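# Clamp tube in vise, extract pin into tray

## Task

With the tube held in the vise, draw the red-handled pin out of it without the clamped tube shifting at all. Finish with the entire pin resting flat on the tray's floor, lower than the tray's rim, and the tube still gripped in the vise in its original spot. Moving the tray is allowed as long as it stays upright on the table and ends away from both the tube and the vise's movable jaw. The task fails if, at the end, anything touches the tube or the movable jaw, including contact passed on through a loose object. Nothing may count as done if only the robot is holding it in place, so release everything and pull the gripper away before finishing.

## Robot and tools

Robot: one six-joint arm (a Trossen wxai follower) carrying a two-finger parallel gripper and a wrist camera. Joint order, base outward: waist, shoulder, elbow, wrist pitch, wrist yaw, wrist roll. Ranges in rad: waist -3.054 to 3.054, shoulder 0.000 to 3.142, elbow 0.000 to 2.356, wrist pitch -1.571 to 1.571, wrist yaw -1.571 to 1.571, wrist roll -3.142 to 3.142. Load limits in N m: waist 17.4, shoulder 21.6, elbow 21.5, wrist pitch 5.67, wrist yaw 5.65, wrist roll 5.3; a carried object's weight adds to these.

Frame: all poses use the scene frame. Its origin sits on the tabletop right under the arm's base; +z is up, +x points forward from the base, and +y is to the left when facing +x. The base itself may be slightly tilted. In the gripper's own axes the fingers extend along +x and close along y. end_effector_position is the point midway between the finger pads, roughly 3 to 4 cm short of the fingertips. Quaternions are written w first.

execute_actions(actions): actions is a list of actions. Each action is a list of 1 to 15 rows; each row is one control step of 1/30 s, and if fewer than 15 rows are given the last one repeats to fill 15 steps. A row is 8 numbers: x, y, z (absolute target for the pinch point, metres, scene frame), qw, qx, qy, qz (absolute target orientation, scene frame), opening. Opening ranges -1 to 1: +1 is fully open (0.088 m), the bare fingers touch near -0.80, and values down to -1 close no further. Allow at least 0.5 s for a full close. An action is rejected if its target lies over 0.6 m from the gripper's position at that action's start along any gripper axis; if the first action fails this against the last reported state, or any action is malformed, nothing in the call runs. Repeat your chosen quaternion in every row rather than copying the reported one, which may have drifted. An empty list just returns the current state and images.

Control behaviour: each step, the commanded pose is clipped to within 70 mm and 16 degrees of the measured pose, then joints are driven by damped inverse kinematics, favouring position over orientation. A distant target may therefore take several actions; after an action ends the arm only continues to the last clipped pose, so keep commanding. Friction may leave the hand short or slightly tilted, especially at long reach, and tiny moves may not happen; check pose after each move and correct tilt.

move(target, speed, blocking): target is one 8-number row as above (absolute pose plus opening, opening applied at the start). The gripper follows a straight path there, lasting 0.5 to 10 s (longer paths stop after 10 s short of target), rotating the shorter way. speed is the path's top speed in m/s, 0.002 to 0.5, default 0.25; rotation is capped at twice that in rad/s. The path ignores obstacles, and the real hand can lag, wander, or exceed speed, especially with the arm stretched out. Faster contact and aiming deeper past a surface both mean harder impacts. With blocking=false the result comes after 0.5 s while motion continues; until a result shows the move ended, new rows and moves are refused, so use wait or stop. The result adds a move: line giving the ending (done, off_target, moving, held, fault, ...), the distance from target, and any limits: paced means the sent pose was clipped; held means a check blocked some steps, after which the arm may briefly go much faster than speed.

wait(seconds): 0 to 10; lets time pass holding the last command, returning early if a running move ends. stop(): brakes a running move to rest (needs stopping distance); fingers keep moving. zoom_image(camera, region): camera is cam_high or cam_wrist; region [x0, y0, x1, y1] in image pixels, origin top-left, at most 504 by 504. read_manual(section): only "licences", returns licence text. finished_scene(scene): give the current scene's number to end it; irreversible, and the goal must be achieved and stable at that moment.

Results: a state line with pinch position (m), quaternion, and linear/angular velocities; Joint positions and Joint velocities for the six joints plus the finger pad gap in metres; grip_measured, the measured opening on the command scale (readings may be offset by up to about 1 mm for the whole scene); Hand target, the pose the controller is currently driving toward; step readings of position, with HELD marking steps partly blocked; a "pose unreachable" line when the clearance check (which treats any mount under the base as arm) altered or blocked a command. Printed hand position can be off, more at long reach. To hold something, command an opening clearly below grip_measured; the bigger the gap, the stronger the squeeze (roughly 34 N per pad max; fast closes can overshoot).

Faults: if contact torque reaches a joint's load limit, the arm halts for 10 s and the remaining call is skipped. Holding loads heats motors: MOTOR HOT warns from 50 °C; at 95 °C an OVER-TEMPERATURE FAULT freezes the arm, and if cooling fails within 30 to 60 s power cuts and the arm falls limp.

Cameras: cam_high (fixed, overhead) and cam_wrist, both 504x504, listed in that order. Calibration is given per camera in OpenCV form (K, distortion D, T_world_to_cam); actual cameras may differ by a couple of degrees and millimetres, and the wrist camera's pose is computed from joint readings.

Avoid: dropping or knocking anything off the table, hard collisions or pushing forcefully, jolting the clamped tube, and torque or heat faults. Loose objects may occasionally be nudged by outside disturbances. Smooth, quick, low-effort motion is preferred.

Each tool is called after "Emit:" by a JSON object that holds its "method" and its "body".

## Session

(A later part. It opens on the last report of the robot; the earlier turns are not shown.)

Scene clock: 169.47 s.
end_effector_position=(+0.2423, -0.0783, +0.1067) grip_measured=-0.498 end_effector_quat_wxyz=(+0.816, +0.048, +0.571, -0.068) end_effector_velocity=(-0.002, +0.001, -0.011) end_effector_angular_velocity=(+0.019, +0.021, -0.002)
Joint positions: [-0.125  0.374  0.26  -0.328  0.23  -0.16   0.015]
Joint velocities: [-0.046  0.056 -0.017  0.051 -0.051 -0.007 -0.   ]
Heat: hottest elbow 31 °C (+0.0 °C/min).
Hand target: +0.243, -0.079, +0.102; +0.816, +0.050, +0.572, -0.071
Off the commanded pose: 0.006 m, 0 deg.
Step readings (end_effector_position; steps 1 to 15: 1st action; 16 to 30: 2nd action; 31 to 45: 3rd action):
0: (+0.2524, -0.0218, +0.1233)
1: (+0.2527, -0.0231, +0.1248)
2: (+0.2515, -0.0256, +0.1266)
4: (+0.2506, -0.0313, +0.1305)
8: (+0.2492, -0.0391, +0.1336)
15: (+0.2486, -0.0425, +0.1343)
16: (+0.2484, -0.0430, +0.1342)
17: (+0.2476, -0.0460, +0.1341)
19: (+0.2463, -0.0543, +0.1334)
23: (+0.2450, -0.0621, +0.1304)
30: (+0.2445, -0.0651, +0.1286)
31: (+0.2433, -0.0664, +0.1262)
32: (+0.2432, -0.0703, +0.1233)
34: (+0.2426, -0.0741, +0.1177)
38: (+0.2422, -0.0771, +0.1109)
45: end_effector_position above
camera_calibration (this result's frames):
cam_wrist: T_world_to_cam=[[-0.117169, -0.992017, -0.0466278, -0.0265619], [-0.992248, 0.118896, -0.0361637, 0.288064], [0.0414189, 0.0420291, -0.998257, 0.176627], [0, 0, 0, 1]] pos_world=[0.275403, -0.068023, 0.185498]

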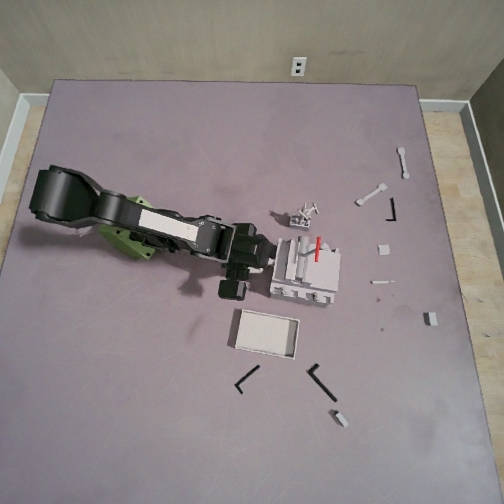

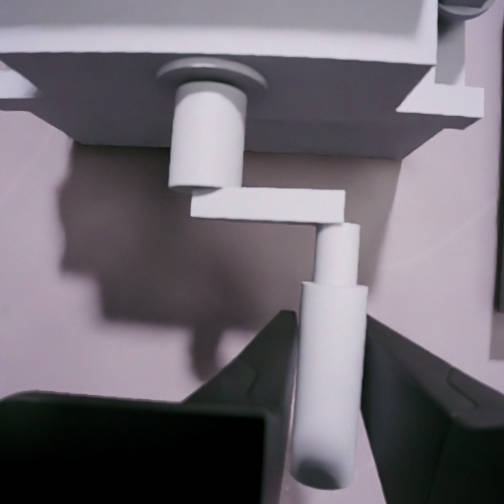

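Emit:
{"method": "execute_actions", "body": {"actions": [[[0.244,-0.078,0.09,0.816,0.05,0.572,-0.071,-0.8]],[[0.244,-0.078,0.092,0.816,0.05,0.572,-0.071,0]]]}}

Emit:
{"method": "move", "body": {"target": [0.25,-0.075,0.18,0.816,0.05,0.572,-0.071,0], "speed": 0.15}}

Emit:
{"method": "move", "body": {"target": [0.35,-0.057,0.26,0.816,0.05,0.572,-0.071,0]}}

Emit:
{"method": "move", "body": {"target": [0.42,-0.064,0.245,0.405,0.51,0.5,-0.57,0], "speed": 0.4}}

Scene clock: 178.47 s.
end_effector_position=(+0.2452, -0.0780, +0.0934) grip_measured=-0.006 end_effector_quat_wxyz=(+0.818, +0.049, +0.569, -0.070) end_effector_velocity=(-0.005, +0.000, -0.002) end_effector_angular_velocity=(-0.005, +0.024, +0.008)
Joint positions: [-0.15   0.454  0.227 -0.207  0.21  -0.169  0.039]
Joint velocities: [-0.002 -0.002 -0.002 -0.022  0.007 -0.007  0.003]
Heat: hottest wrist pitch 32 °C (+1.0 °C/min).
Hand target: +0.244, -0.078, +0.092; +0.816, +0.050, +0.572, -0.071
Off the commanded pose: 0.002 m, 0 deg.
Step readings (end_effector_position; steps 1 to 15: 1st action; 16 to 30: 2nd action):
0: (+0.2422, -0.0784, +0.1051)
1: (+0.2417, -0.0782, +0.1039)
2: (+0.2420, -0.0784, +0.1024)
4: (+0.2420, -0.0784, +0.0998)
8: (+0.2420, -0.0781, +0.0969)
15: (+0.2422, -0.0779, +0.0951)
16: (+0.2423, -0.0779, +0.0951)
17: (+0.2452, -0.0788, +0.0959)
19: (+0.2467, -0.0787, +0.0947)
23: (+0.2452, -0.0780, +0.0934)
30: end_effector_position above
camera_calibration (this result's frames):
cam_wrist: T_world_to_cam=[[-0.121158, -0.991622, -0.0447997, -0.0257386], [-0.991497, 0.123055, -0.0423188, 0.291101], [0.0474771, 0.0392915, -0.998099, 0.161575], [0, 0, 0, 1]] pos_world=[0.277836, -0.0676927, 0.172434]

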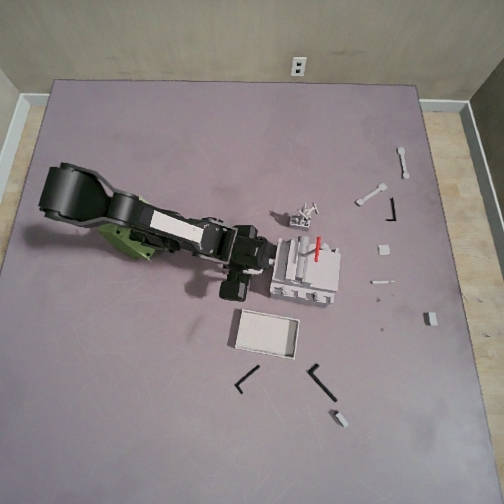

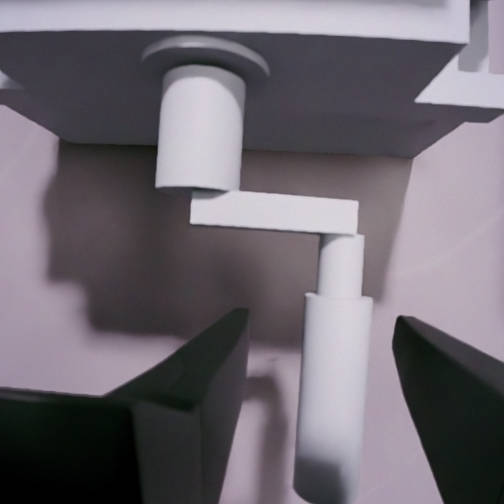

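Scene clock: 179.63 s.
end_effector_position=(+0.2487, -0.0744, +0.1781) grip_measured=+0.000 end_effector_quat_wxyz=(+0.815, +0.048, +0.573, -0.070) end_effector_velocity=(-0.000, +0.002, +0.002) end_effector_angular_velocity=(-0.000, +0.000, -0.011)
Joint positions: [ 0.401  0.292  0.514 -0.8    0.696  0.129  0.039]
Joint velocities: [ 0.056  0.012  0.007 -0.022  0.051  0.051 -0.   ]
Heat: hottest wrist pitch 32 °C (+1.0 °C/min).
Hand target: +0.250, -0.075, +0.180; +0.816, +0.049, +0.572, -0.071
Off the commanded pose: 0.002 m, 0 deg.
move: done
camera_calibration (this result's frames):
cam_wrist: T_world_to_cam=[[-0.120782, -0.99169, -0.0443083, -0.0181013], [-0.99195, 0.122283, -0.0329037, 0.296053], [0.0380484, 0.0399774, -0.998476, 0.248223], [0, 0, 0, 1]] pos_world=[0.282039, -0.0640766, 0.256784]

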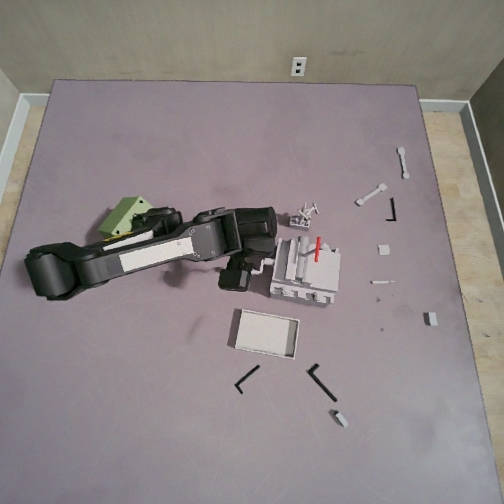

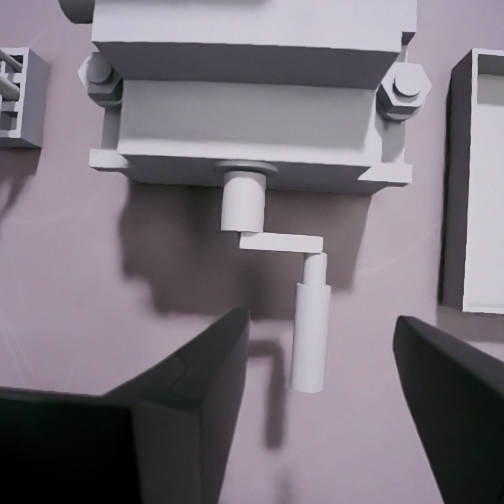

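Scene clock: 180.70 s.
end_effector_position=(+0.3487, -0.0579, +0.2585) grip_measured=+0.000 end_effector_quat_wxyz=(+0.816, +0.049, +0.572, -0.071) end_effector_velocity=(-0.004, +0.001, -0.000) end_effector_angular_velocity=(+0.007, +0.031, +0.020)
Joint positions: [ 0.803  0.831  1.094 -1.15   1.002  0.537  0.039]
Joint velocities: [ 0.002  0.012  0.017 -0.051 -0.022  0.022 -0.   ]
Heat: hottest elbow 31 °C (+0.0 °C/min).
Hand target: +0.350, -0.057, +0.260; +0.816, +0.050, +0.571, -0.071
Off the commanded pose: 0.002 m, 0 deg.
move: done
camera_calibration (this result's frames):
cam_wrist: T_world_to_cam=[[-0.123557, -0.991341, -0.0444659, 0.0149541], [-0.99153, 0.12514, -0.0347482, 0.396421], [0.0400118, 0.0397959, -0.998406, 0.323367], [0, 0, 0, 1]] pos_world=[0.381973, -0.047652, 0.337291]

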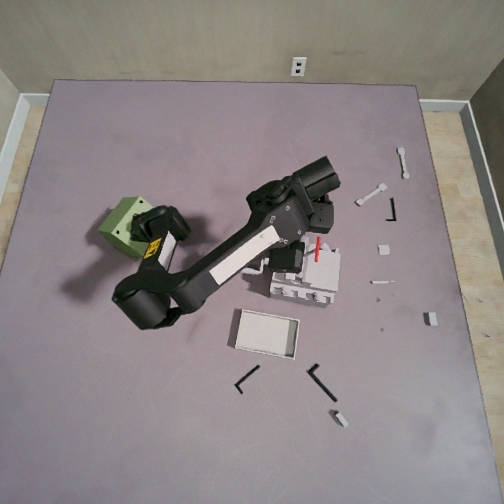

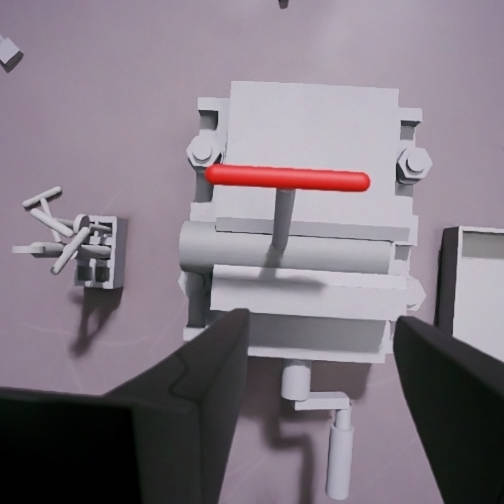

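Scene clock: 183.27 s.
end_effector_position=(+0.4182, -0.0656, +0.2475) grip_measured=+0.000 end_effector_quat_wxyz=(+0.410, +0.517, +0.498, -0.563) end_effector_velocity=(-0.004, -0.002, -0.000) end_effector_angular_velocity=(-0.004, +0.024, -0.015)
Joint positions: [ 0.374  1.375  1.825 -1.571  0.51   2.005  0.039]
Joint velocities: [-0.007  0.002  0.002 -0.022 -0.007  0.022 -0.   ]
Heat: hottest elbow 31 °C (+0.0 °C/min).
Hand target: +0.420, -0.064, +0.245; +0.407, +0.514, +0.499, -0.567
Off the commanded pose: 0.004 m, 1 deg.
joint sent to its limit — the command would take joint 4 (wrist pitch) past its lower limit, so that joint was sent only as far as its limit.
move: done
camera_calibration (this result's frames):
cam_wrist: T_world_to_cam=[[-0.986864, 0.141218, 0.078466, 0.420263], [0.159642, 0.926916, 0.339619, -0.0555711], [-0.0247713, 0.347684, -0.937284, 0.342083], [0, 0, 0, 1]] pos_world=[0.432088, -0.126776, 0.306526]

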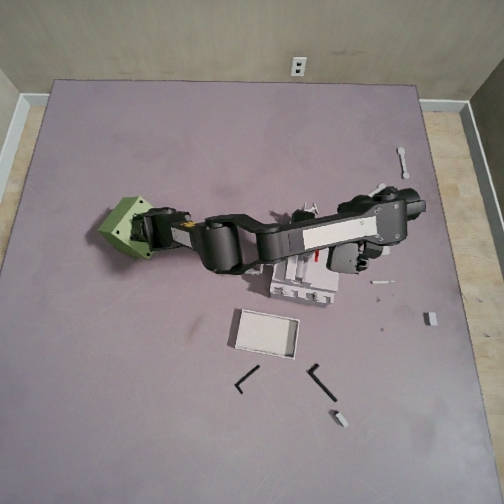

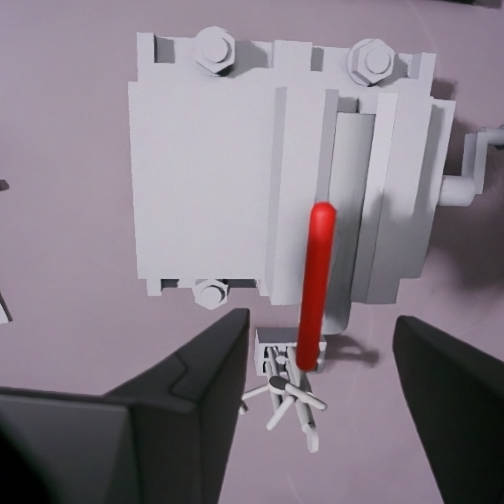

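Emit:
{"method": "move", "body": {"target": [0.412,-0.057,0.197,0.395,0.491,0.508,-0.586,0], "speed": 0.08}}

Emit:
{"method": "move", "body": {"target": [0.413,-0.058,0.2,0.395,0.491,0.508,-0.586,-1]}}

Emit:
{"method": "move", "body": {"target": [0.421,-0.06,0.236,0.4,0.5,0.504,-0.578,-1], "speed": 0.02}}

Scene clock: 189.83 s.
end_effector_position=(+0.4139, -0.0594, +0.2030) grip_measured=+0.000 end_effector_quat_wxyz=(+0.397, +0.500, +0.503, -0.583) end_effector_velocity=(-0.001, +0.003, -0.001) end_effector_angular_velocity=(+0.024, +0.002, +0.015)
Joint positions: [ 0.287  1.402  1.694 -1.434  0.473  1.96   0.039]
Joint velocities: [-0.002 -0.002 -0.007  0.007 -0.022 -0.022 -0.   ]
Heat: hottest elbow 31 °C (+0.0 °C/min).
Hand target: +0.412, -0.057, +0.197; +0.395, +0.491, +0.508, -0.586
Off the commanded pose: 0.007 m, 1 deg.
move: done
camera_calibration (this result's frames):
cam_wrist: T_world_to_cam=[[-0.979634, 0.152015, 0.131183, 0.40563], [0.186638, 0.930322, 0.315701, -0.051645], [-0.074051, 0.333755, -0.939747, 0.318109], [0, 0, 0, 1]] pos_world=[0.430564, -0.119786, 0.262035]

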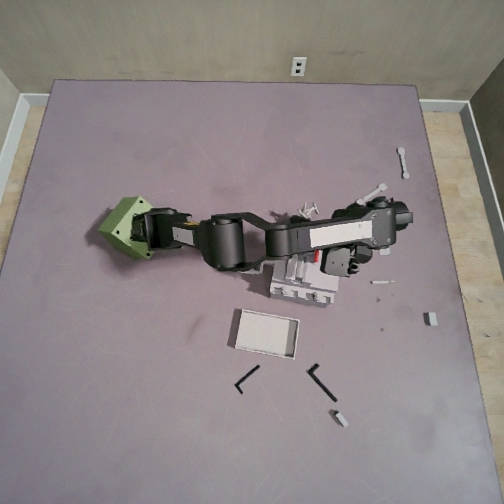

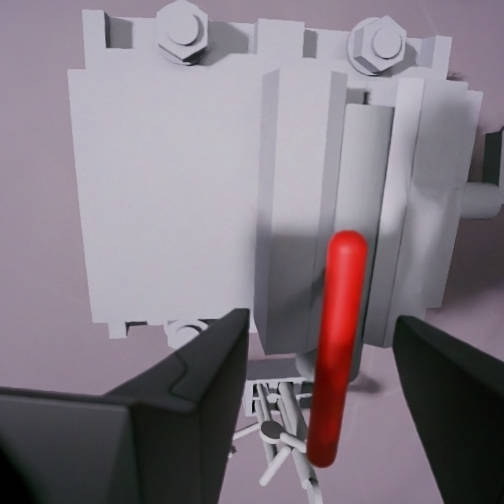

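Scene clock: 190.53 s.
end_effector_position=(+0.4108, -0.0589, +0.2036) grip_measured=-0.616 end_effector_quat_wxyz=(+0.394, +0.495, +0.509, -0.584) end_effector_velocity=(-0.003, +0.002, +0.001) end_effector_angular_velocity=(+0.020, +0.011, +0.005)
Joint positions: [ 0.287  1.402  1.694 -1.45   0.466  1.96   0.009]
Joint velocities: [-0.002 -0.002 -0.002 -0.007 -0.022 -0.007 -0.   ]
Heat: hottest elbow 31 °C (+0.0 °C/min).
Hand target: +0.413, -0.058, +0.200; +0.395, +0.491, +0.508, -0.587
Off the commanded pose: 0.004 m, 1 deg.
move: done
camera_calibration (this result's frames):
cam_wrist: T_world_to_cam=[[-0.978671, 0.144514, 0.146012, 0.398522], [0.18477, 0.929869, 0.318124, -0.0514514], [-0.089799, 0.338317, -0.936738, 0.324485], [0, 0, 0, 1]] pos_world=[0.428667, -0.119528, 0.262136]

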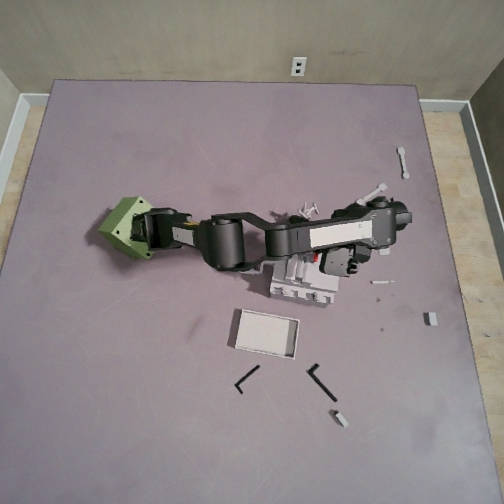

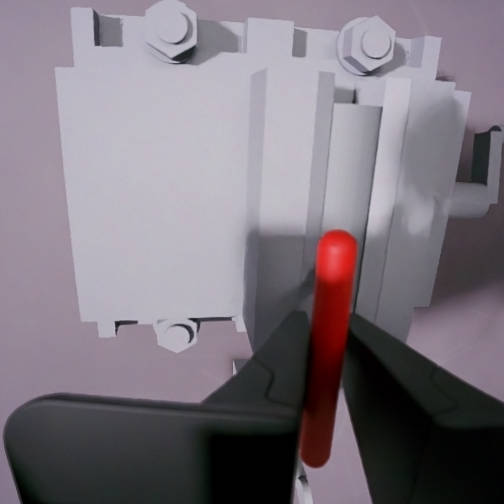

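Scene clock: 192.47 s.
end_effector_position=(+0.4133, -0.0585, +0.2091) grip_measured=-0.641 end_effector_quat_wxyz=(-0.393, -0.471, -0.511, +0.602) end_effector_velocity=(-0.001, -0.003, +0.001) end_effector_angular_velocity=(-0.007, +0.001, +0.008)
Joint positions: [ 0.314  1.465  1.787 -1.555  0.498  2.015  0.008]
Joint velocities: [-0.002 -0.002  0.002 -0.007  0.007 -0.007 -0.   ]
Heat: hottest elbow 31 °C (+0.0 °C/min).
Hand target: +0.420, -0.061, +0.235; -0.401, -0.503, -0.504, +0.577
Off the commanded pose: 0.028 m, 4 deg.
joint sent to its limit — the command would take joint 4 (wrist pitch) past its lower limit, so that joint was sent only as far as its limit.
move: off_target
camera_calibration (this result's frames):
cam_wrist: T_world_to_cam=[[-0.972175, 0.139045, 0.188524, 0.388231], [0.188536, 0.942067, 0.277423, -0.0463991], [-0.139028, 0.305247, -0.94207, 0.34919], [0, 0, 0, 1]] pos_world=[0.434724, -0.11686, 0.268642]

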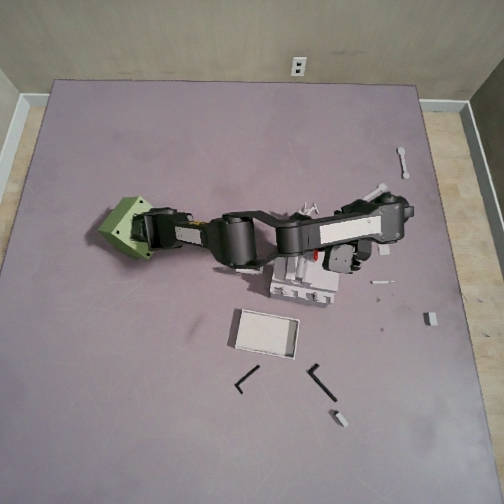

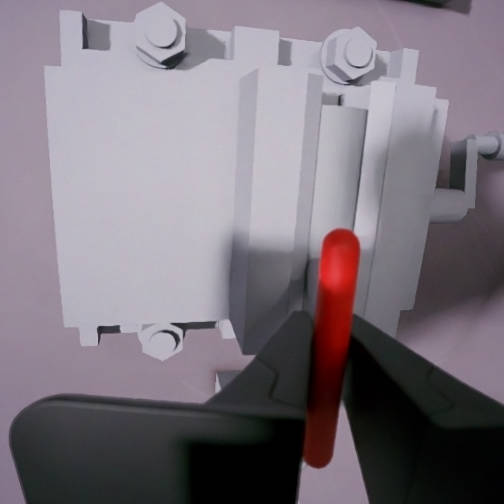

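Emit:
{"method": "execute_actions", "body": {"actions": [[[0.422,-0.06,0.241,0.405,0.51,0.5,-0.57,-1]],[[0.423,-0.06,0.247,0.405,0.51,0.5,-0.57,-1]],[[0.424,-0.06,0.252,0.405,0.51,0.5,-0.57,-1]]]}}

Scene clock: 197.37 s.
end_effector_position=(+0.4132, -0.0585, +0.2110) grip_measured=-0.644 end_effector_quat_wxyz=(-0.402, -0.466, -0.510, +0.602) end_effector_velocity=(-0.002, -0.001, +0.001) end_effector_angular_velocity=(-0.004, +0.003, +0.014)
Joint positions: [ 0.328  1.466  1.788 -1.564  0.52   2.02   0.007]
Joint velocities: [ 0.002 -0.002 -0.002 -0.007  0.007 -0.007 -0.   ]
Heat: hottest shoulder 33 °C (+2.0 °C/min).
Hand target: +0.421, -0.062, +0.249; -0.408, -0.521, -0.497, +0.561
Off the commanded pose: 0.042 m, 6 deg.
joint sent to its limit — the command would take joint 4 (wrist pitch) past its lower limit, so that joint was sent only as far as its limit.
Step readings (end_effector_position; steps 1 to 15: 1st action; 16 to 30: 2nd action; 31 to 45: 3rd action):
0: (+0.4128, -0.0588, +0.2096)
1: (+0.4128, -0.0588, +0.2097)
2: (+0.4128, -0.0588, +0.2098)
4: (+0.4129, -0.0587, +0.2099)
8: (+0.4129, -0.0587, +0.2100)
15: (+0.4130, -0.0587, +0.2100)
16: (+0.4130, -0.0586, +0.2101)
17: (+0.4130, -0.0587, +0.2102)
19: (+0.4130, -0.0586, +0.2103)
23: (+0.4131, -0.0585, +0.2105)
30: (+0.4131, -0.0586, +0.2106)
31: (+0.4131, -0.0586, +0.2106)
32: (+0.4131, -0.0585, +0.2107)
34: (+0.4131, -0.0586, +0.2108)
38: (+0.4131, -0.0585, +0.2109)
45: end_effector_position above
camera_calibration (this result's frames):
cam_wrist: T_world_to_cam=[[-0.975021, 0.126881, 0.182307, 0.389544], [0.173062, 0.948458, 0.265475, -0.0376058], [-0.139227, 0.290394, -0.946725, 0.351186], [0, 0, 0, 1]] pos_world=[0.435216, -0.11574, 0.271443]

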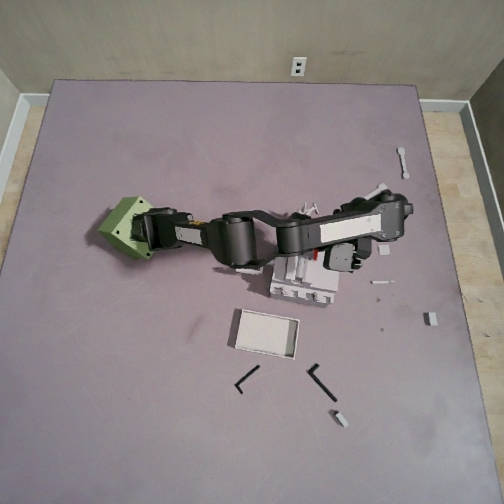

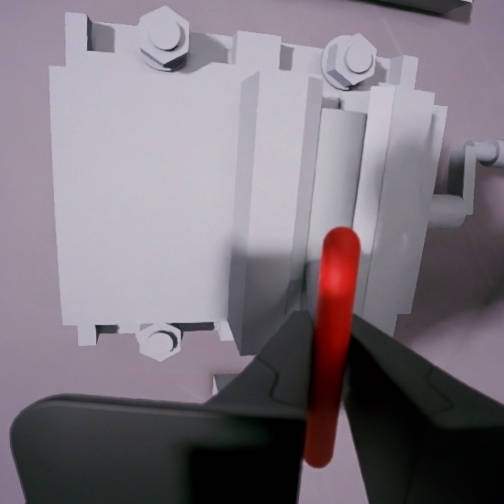

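Emit:
{"method": "execute_actions", "body": {"actions": [[[0.43,-0.061,0.255,0.405,0.51,0.5,-0.57,-1]],[[0.434,-0.062,0.26,0.405,0.51,0.5,-0.57,-1]],[[0.436,-0.062,0.265,0.405,0.51,0.5,-0.57,-1]]]}}

Scene clock: 202.80 s.
end_effector_position=(+0.4155, -0.0601, +0.2156) grip_measured=-0.640 end_effector_quat_wxyz=(-0.406, -0.467, -0.512, +0.596) end_effector_velocity=(+0.001, +0.002, +0.000) end_effector_angular_velocity=(+0.011, -0.005, +0.003)
Joint positions: [ 0.331  1.465  1.809 -1.577  0.52   2.007  0.008]
Joint velocities: [ 0.002 -0.002 -0.002  0.007 -0.007 -0.007 -0.   ]
Heat: hottest shoulder 38 °C (+7.0 °C/min).
Hand target: +0.431, -0.065, +0.262; -0.415, -0.540, -0.489, +0.544
Off the commanded pose: 0.054 m, 6 deg.
joint sent to its limit — the command would take joint 4 (wrist pitch) past its lower limit, so that joint was sent only as far as its limit.
Step readings (end_effector_position; steps 1 to 15: 1st action; 16 to 30: 2nd action; 31 to 45: 3rd action):
0: (+0.4131, -0.0587, +0.2115)
1: (+0.4134, -0.0590, +0.2120)
2: (+0.4136, -0.0592, +0.2123)
4: (+0.4137, -0.0593, +0.2126)
8: (+0.4138, -0.0593, +0.2128)
15: (+0.4138, -0.0595, +0.2129)
16: (+0.4141, -0.0597, +0.2133)
17: (+0.4142, -0.0599, +0.2136)
19: (+0.4144, -0.0600, +0.2138)
23: (+0.4145, -0.0600, +0.2142)
30: (+0.4148, -0.0600, +0.2148)
31: (+0.4150, -0.0601, +0.2150)
32: (+0.4151, -0.0602, +0.2152)
34: (+0.4153, -0.0602, +0.2153)
38: (+0.4154, -0.0601, +0.2155)
45: end_effector_position above
camera_calibration (this result's frames):
cam_wrist: T_world_to_cam=[[-0.977751, 0.116219, 0.174633, 0.393313], [0.16145, 0.948442, 0.27275, -0.0344319], [-0.13393, 0.294876, -0.946103, 0.354245], [0, 0, 0, 1]] pos_world=[0.437565, -0.117512, 0.275859]

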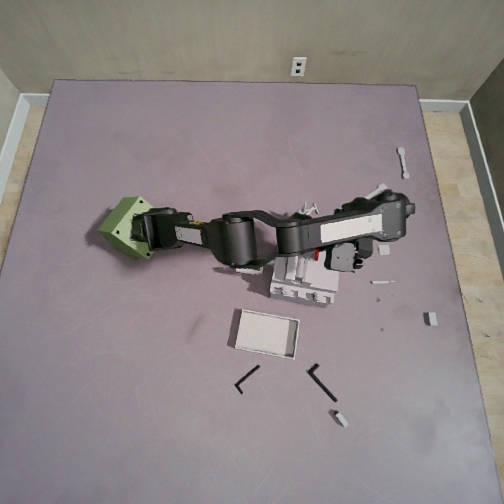

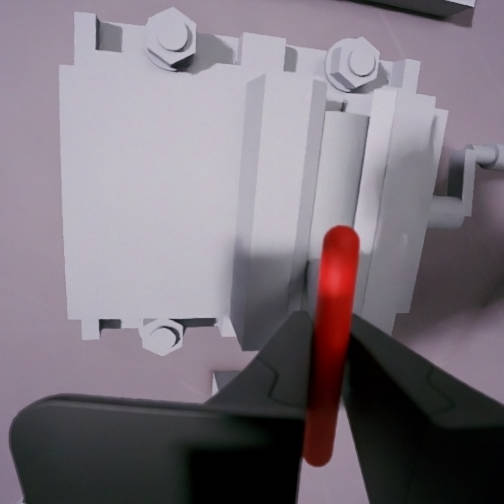

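Emit:
{"method": "execute_actions", "body": {"actions": [[[0.44,-0.062,0.268,0.405,0.51,0.5,-0.57,-1]],[[0.443,-0.063,0.272,0.405,0.51,0.5,-0.57,-1]],[[0.445,-0.063,0.275,0.405,0.51,0.5,-0.57,-1]]]}}

Scene clock: 207.10 s.
end_effector_position=(+0.4428, -0.0647, +0.2747) grip_measured=-0.646 end_effector_quat_wxyz=(+0.423, +0.561, +0.478, -0.528) end_effector_velocity=(+0.000, -0.001, +0.001) end_effector_angular_velocity=(+0.008, -0.008, -0.001)
Joint positions: [ 0.434  1.388  1.952 -1.573  0.534  2.005  0.007]
Joint velocities: [-0.002 -0.007 -0.002  0.007 -0.007 -0.007 -0.001]
Heat: hottest shoulder 39 °C (+8.1 °C/min).
Hand target: +0.445, -0.063, +0.274; +0.425, +0.560, +0.479, -0.526
Off the commanded pose: 0.003 m, 8 deg.
joint sent to its limit — the command would take joint 4 (wrist pitch) past its lower limit, so that joint was sent only as far as its limit.
Step readings (end_effector_position; steps 1 to 15: 1st action; 16 to 30: 2nd action; 31 to 45: 3rd action):
0: (+0.4308, -0.0649, +0.2594)
1: (+0.4314, -0.0651, +0.2606)
2: (+0.4329, -0.0644, +0.2621)
4: (+0.4353, -0.0637, +0.2653)
8: (+0.4373, -0.0642, +0.2678)
15: (+0.4376, -0.0641, +0.2682)
16: (+0.4382, -0.0642, +0.2688)
17: (+0.4388, -0.0642, +0.2694)
19: (+0.4398, -0.0645, +0.2707)
23: (+0.4406, -0.0648, +0.2717)
30: (+0.4407, -0.0648, +0.2719)
31: (+0.4411, -0.0650, +0.2723)
32: (+0.4415, -0.0647, +0.2728)
34: (+0.4421, -0.0647, +0.2738)
38: (+0.4427, -0.0647, +0.2746)
45: end_effector_position above
camera_calibration (this result's frames):
cam_wrist: T_world_to_cam=[[-0.98648, 0.160822, -0.0315115, 0.473562], [0.136154, 0.911306, 0.388565, -0.0735961], [0.0912063, 0.379022, -0.920882, 0.31403], [0, 0, 0, 1]] pos_world=[0.448538, -0.128114, 0.332704]

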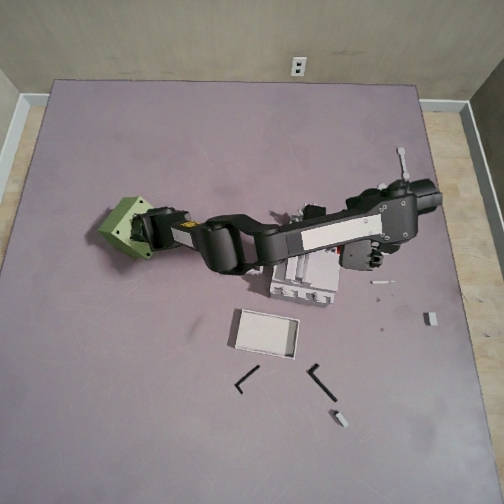

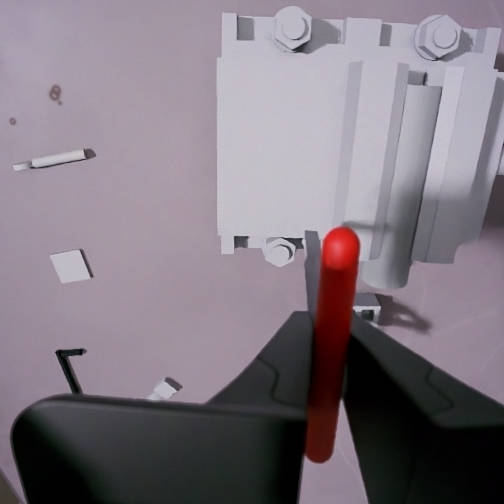

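Out.

Emit:
{"method": "move", "body": {"target": [0.34,-0.22,0.25,0.5,0.58,0.4,-0.5,-1]}}

Emit:
{"method": "move", "body": {"target": [0.278,-0.233,0.11,0.606,0.668,0.23,-0.364,-1], "speed": 0.15}}

Scene clock: 212.33 s.
end_effector_position=(+0.3416, -0.2201, +0.2532) grip_measured=-0.653 end_effector_quat_wxyz=(+0.503, +0.582, +0.398, -0.500) end_effector_velocity=(-0.004, +0.003, +0.000) end_effector_angular_velocity=(+0.018, +0.003, +0.018)
Joint positions: [-0.864  0.891  1.376 -1.11  -0.348  1.043  0.007]
Joint velocities: [-0.027 -0.002 -0.002 -0.022 -0.037 -0.037 -0.   ]
Heat: hottest shoulder 39 °C (+8.1 °C/min).
Hand target: +0.339, -0.219, +0.251; +0.499, +0.582, +0.401, -0.501
Off the commanded pose: 0.004 m, 0 deg.
move: done
camera_calibration (this result's frames):
cam_wrist: T_world_to_cam=[[-0.958869, 0.144415, -0.244366, 0.438958], [0.0707293, 0.955307, 0.287029, 0.147839], [0.274896, 0.25794, -0.926229, 0.274331], [0, 0, 0, 1]] pos_world=[0.335034, -0.275384, 0.318926]

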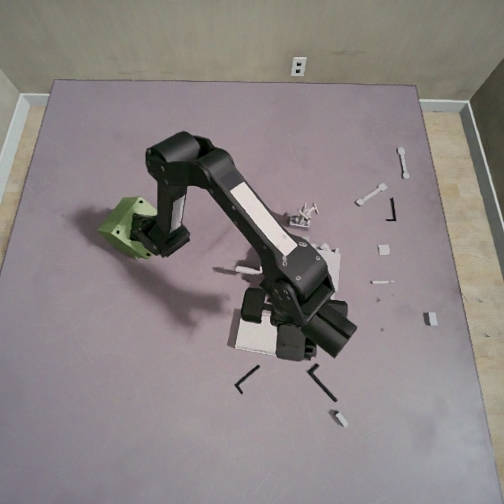

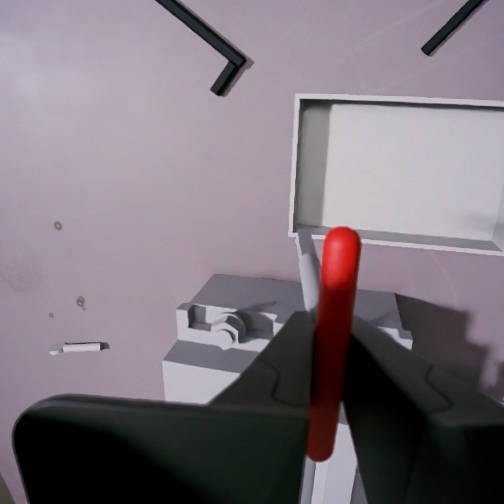

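Scene clock: 214.53 s.
end_effector_position=(+0.2810, -0.2341, +0.1133) grip_measured=-0.652 end_effector_quat_wxyz=(+0.612, +0.666, +0.229, -0.361) end_effector_velocity=(-0.002, +0.003, -0.003) end_effector_angular_velocity=(+0.010, -0.006, +0.017)
Joint positions: [-1.114  0.917  0.395  0.411 -0.795  1.265  0.007]
Joint velocities: [-0.002  0.012 -0.012  0.022 -0.022 -0.007  0.   ]
Heat: hottest shoulder 38 °C (+7.1 °C/min).
Hand target: +0.278, -0.233, +0.110; +0.606, +0.669, +0.230, -0.364
Off the commanded pose: 0.005 m, 1 deg.
move: done
camera_calibration (this result's frames):
cam_wrist: T_world_to_cam=[[-0.71365, 0.10892, -0.691983, 0.322148], [-0.0401742, 0.979848, 0.195663, 0.252943], [0.69935, 0.167435, -0.694893, -0.00169846], [0, 0, 0, 1]] pos_world=[0.241251, -0.282649, 0.17225]

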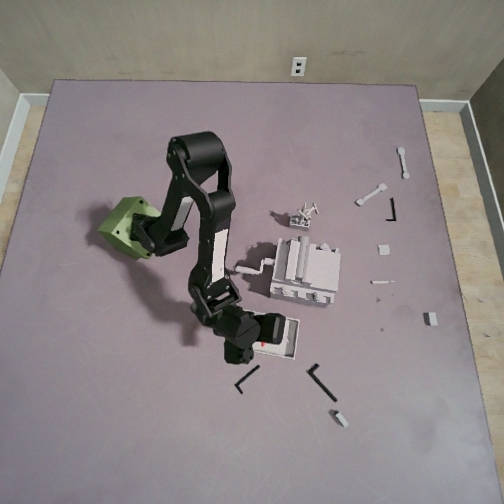

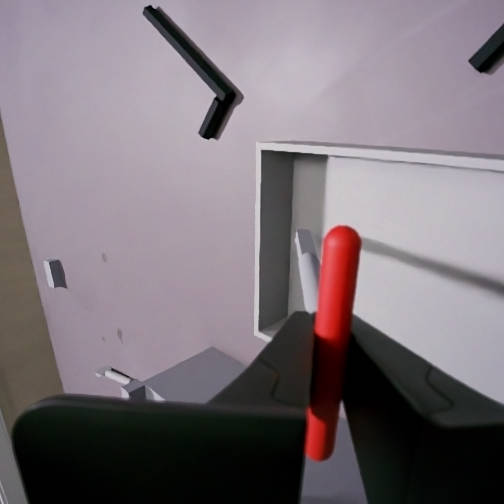

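Emit:
{"method": "move", "body": {"target": [0.275,-0.233,0.096,0.606,0.668,0.23,-0.364,-1], "speed": 0.04}}

Scene clock: 225.20 s.
end_effector_position=(+0.2770, -0.2349, +0.0996) grip_measured=-0.651 end_effector_quat_wxyz=(+0.612, +0.665, +0.228, -0.362) end_effector_velocity=(-0.002, -0.003, -0.000) end_effector_angular_velocity=(-0.039, +0.007, +0.006)
Joint positions: [-1.099  0.989  0.37   0.509 -0.777  1.268  0.007]
Joint velocities: [-0.002  0.002 -0.007  0.022  0.022 -0.022 -0.   ]
Heat: hottest shoulder 36 °C (+5.1 °C/min).
Hand target: +0.275, -0.233, +0.096; +0.606, +0.668, +0.230, -0.364
Off the commanded pose: 0.005 m, 1 deg.
move: done
camera_calibration (this result's frames):
cam_wrist: T_world_to_cam=[[-0.714018, 0.109117, -0.691572, 0.309985], [-0.037775, 0.980337, 0.19368, 0.255888], [0.699107, 0.164415, -0.695857, -0.00882052], [0, 0, 0, 1]] pos_world=[0.237168, -0.283231, 0.158679]

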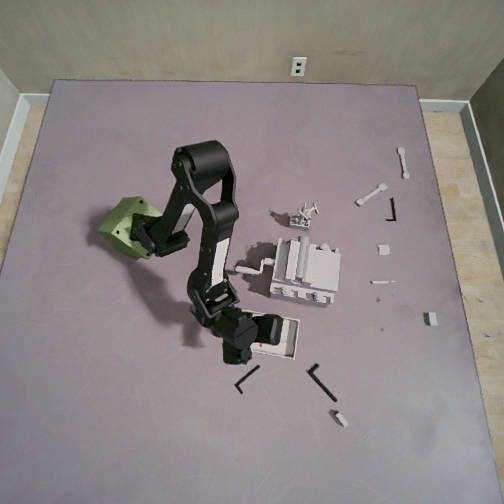

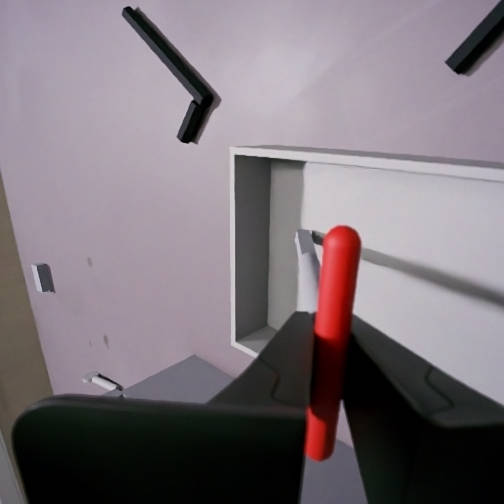

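Emit:
{"method": "move", "body": {"target": [0.275,-0.233,0.091,0.606,0.668,0.23,-0.364,-0.4], "speed": 0.02}}

Emit:
{"method": "move", "body": {"target": [0.262,-0.230,0.070,0.606,0.668,0.23,-0.364,0.2], "speed": 0.03}}

Emit:
{"method": "move", "body": {"target": [0.248,-0.228,0.070,0.606,0.668,0.23,-0.364,0.35], "speed": 0.02}}

Scene clock: 231.27 s.
end_effector_position=(+0.2773, -0.2351, +0.0949) grip_measured=-0.400 end_effector_quat_wxyz=(+0.613, +0.665, +0.228, -0.362) end_effector_velocity=(+0.001, +0.001, -0.000) end_effector_angular_velocity=(-0.009, -0.002, +0.024)
Joint positions: [-1.088  1.016  0.366  0.544 -0.766  1.269  0.019]
Joint velocities: [ 0.002  0.007  0.002  0.007 -0.007 -0.022  0.   ]
Heat: hottest shoulder 35 °C (+4.0 °C/min).
Hand target: +0.275, -0.233, +0.091; +0.606, +0.668, +0.230, -0.364
Off the commanded pose: 0.005 m, 1 deg.
move: done
camera_calibration (this result's frames):
cam_wrist: T_world_to_cam=[[-0.713215, 0.107173, -0.692704, 0.306397], [-0.0392216, 0.980592, 0.192097, 0.257625], [0.699847, 0.164176, -0.695169, -0.012613], [0, 0, 0, 1]] pos_world=[0.237459, -0.283391, 0.153985]

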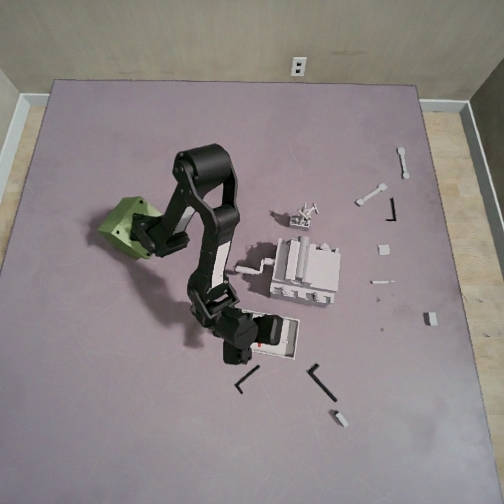

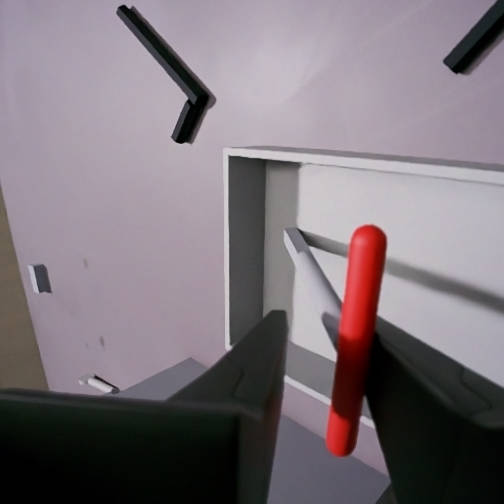

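Scene clock: 232.53 s.
end_effector_position=(+0.2641, -0.2323, +0.0735) grip_measured=+0.200 end_effector_quat_wxyz=(+0.612, +0.665, +0.228, -0.362) end_effector_velocity=(+0.001, -0.000, +0.001) end_effector_angular_velocity=(-0.020, -0.006, +0.024)
Joint positions: [-1.086  1.142  0.313  0.722 -0.764  1.27   0.049]
Joint velocities: [-0.002  0.007 -0.002  0.022 -0.007 -0.022 -0.   ]
Heat: hottest shoulder 35 °C (+4.0 °C/min).
Hand target: +0.262, -0.230, +0.070; +0.606, +0.668, +0.230, -0.364
Off the commanded pose: 0.005 m, 1 deg.
move: done
camera_calibration (this result's frames):
cam_wrist: T_world_to_cam=[[-0.713541, 0.108403, -0.692176, 0.282228], [-0.0381306, 0.980484, 0.192863, 0.258084], [0.699575, 0.164009, -0.695482, -0.0186954], [0, 0, 0, 1]] pos_world=[0.224301, -0.280576, 0.132574]

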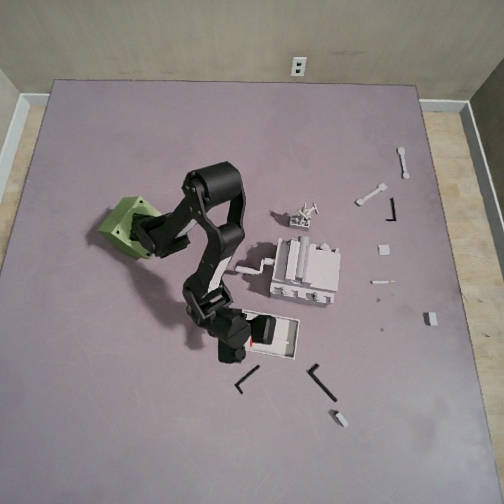

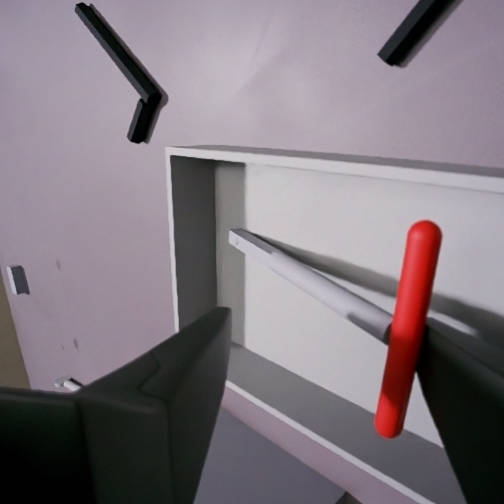

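Scene clock: 233.63 s.
end_effector_position=(+0.2517, -0.2293, +0.0728) grip_measured=+0.350 end_effector_quat_wxyz=(+0.611, +0.667, +0.228, -0.361) end_effector_velocity=(-0.004, +0.002, -0.002) end_effector_angular_velocity=(+0.008, +0.009, -0.002)
Joint positions: [-1.128  1.154  0.274  0.769 -0.808  1.267  0.056]
Joint velocities: [-0.007  0.002 -0.007 -0.007 -0.007 -0.007 -0.   ]
Heat: hottest shoulder 35 °C (+4.0 °C/min).
Hand target: +0.248, -0.228, +0.070; +0.606, +0.668, +0.230, -0.364
Off the commanded pose: 0.005 m, 1 deg.
move: done
camera_calibration (this result's frames):
cam_wrist: T_world_to_cam=[[-0.712088, 0.111817, -0.693129, 0.273031], [-0.0376462, 0.979735, 0.196729, 0.254198], [0.701081, 0.166182, -0.693448, -0.0109566], [0, 0, 0, 1]] pos_world=[0.211673, -0.277756, 0.13164]

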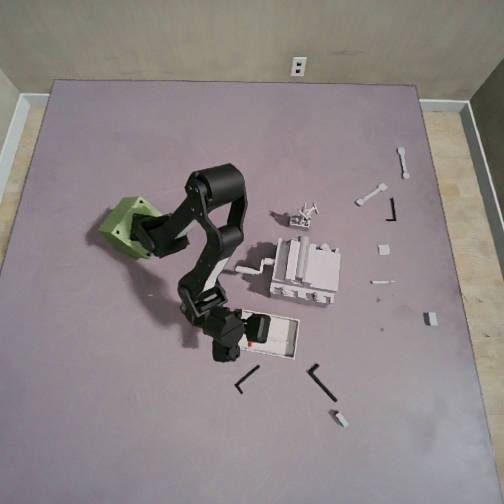

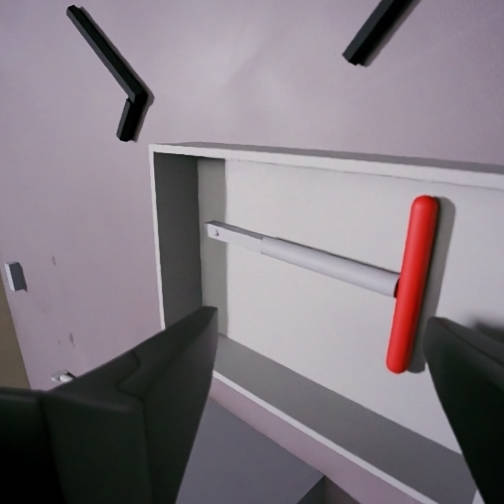

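Emit:
{"method": "move", "body": {"target": [0.235,-0.228,0.14,0.606,0.668,0.23,-0.364,0.35], "speed": 0.1}}

Emit:
{"method": "finished_scene", "body": {"scene": 2}}

Scene clock: 237.53 s.
end_effector_position=(+0.2333, -0.2262, +0.1367) grip_measured=+0.350 end_effector_quat_wxyz=(+0.601, +0.673, +0.230, -0.366) end_effector_velocity=(-0.000, +0.002, +0.002) end_effector_angular_velocity=(-0.004, +0.003, +0.023)
Joint positions: [-1.401  0.78   0.317  0.269 -1.078  1.199  0.056]
Joint velocities: [-0.012 -0.012  0.007 -0.037 -0.022 -0.037  0.   ]
Heat: hottest shoulder 34 °C (+2.0 °C/min).
Hand target: +0.235, -0.228, +0.140; +0.606, +0.669, +0.230, -0.364
Off the commanded pose: 0.004 m, 1 deg.
move: done
camera_calibration (this result's frames):
cam_wrist: T_world_to_cam=[[-0.717002, 0.135304, -0.683813, 0.309128], [-0.0223383, 0.976017, 0.216544, 0.230847], [0.696713, 0.170538, -0.696784, 0.0482138], [0, 0, 0, 1]] pos_world=[0.193211, -0.27536, 0.194992]

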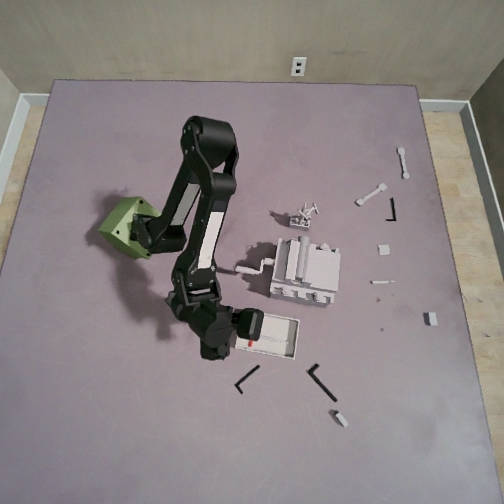

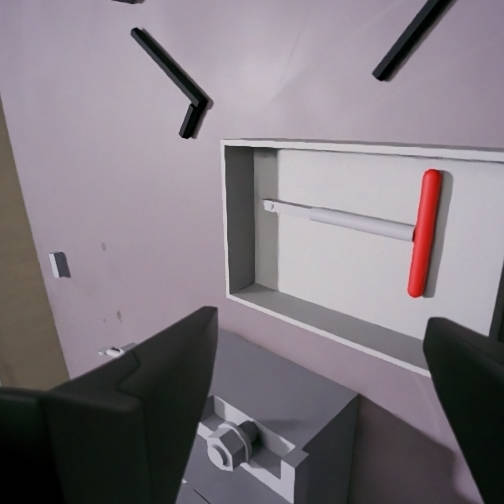

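The scene is finished: the task was done.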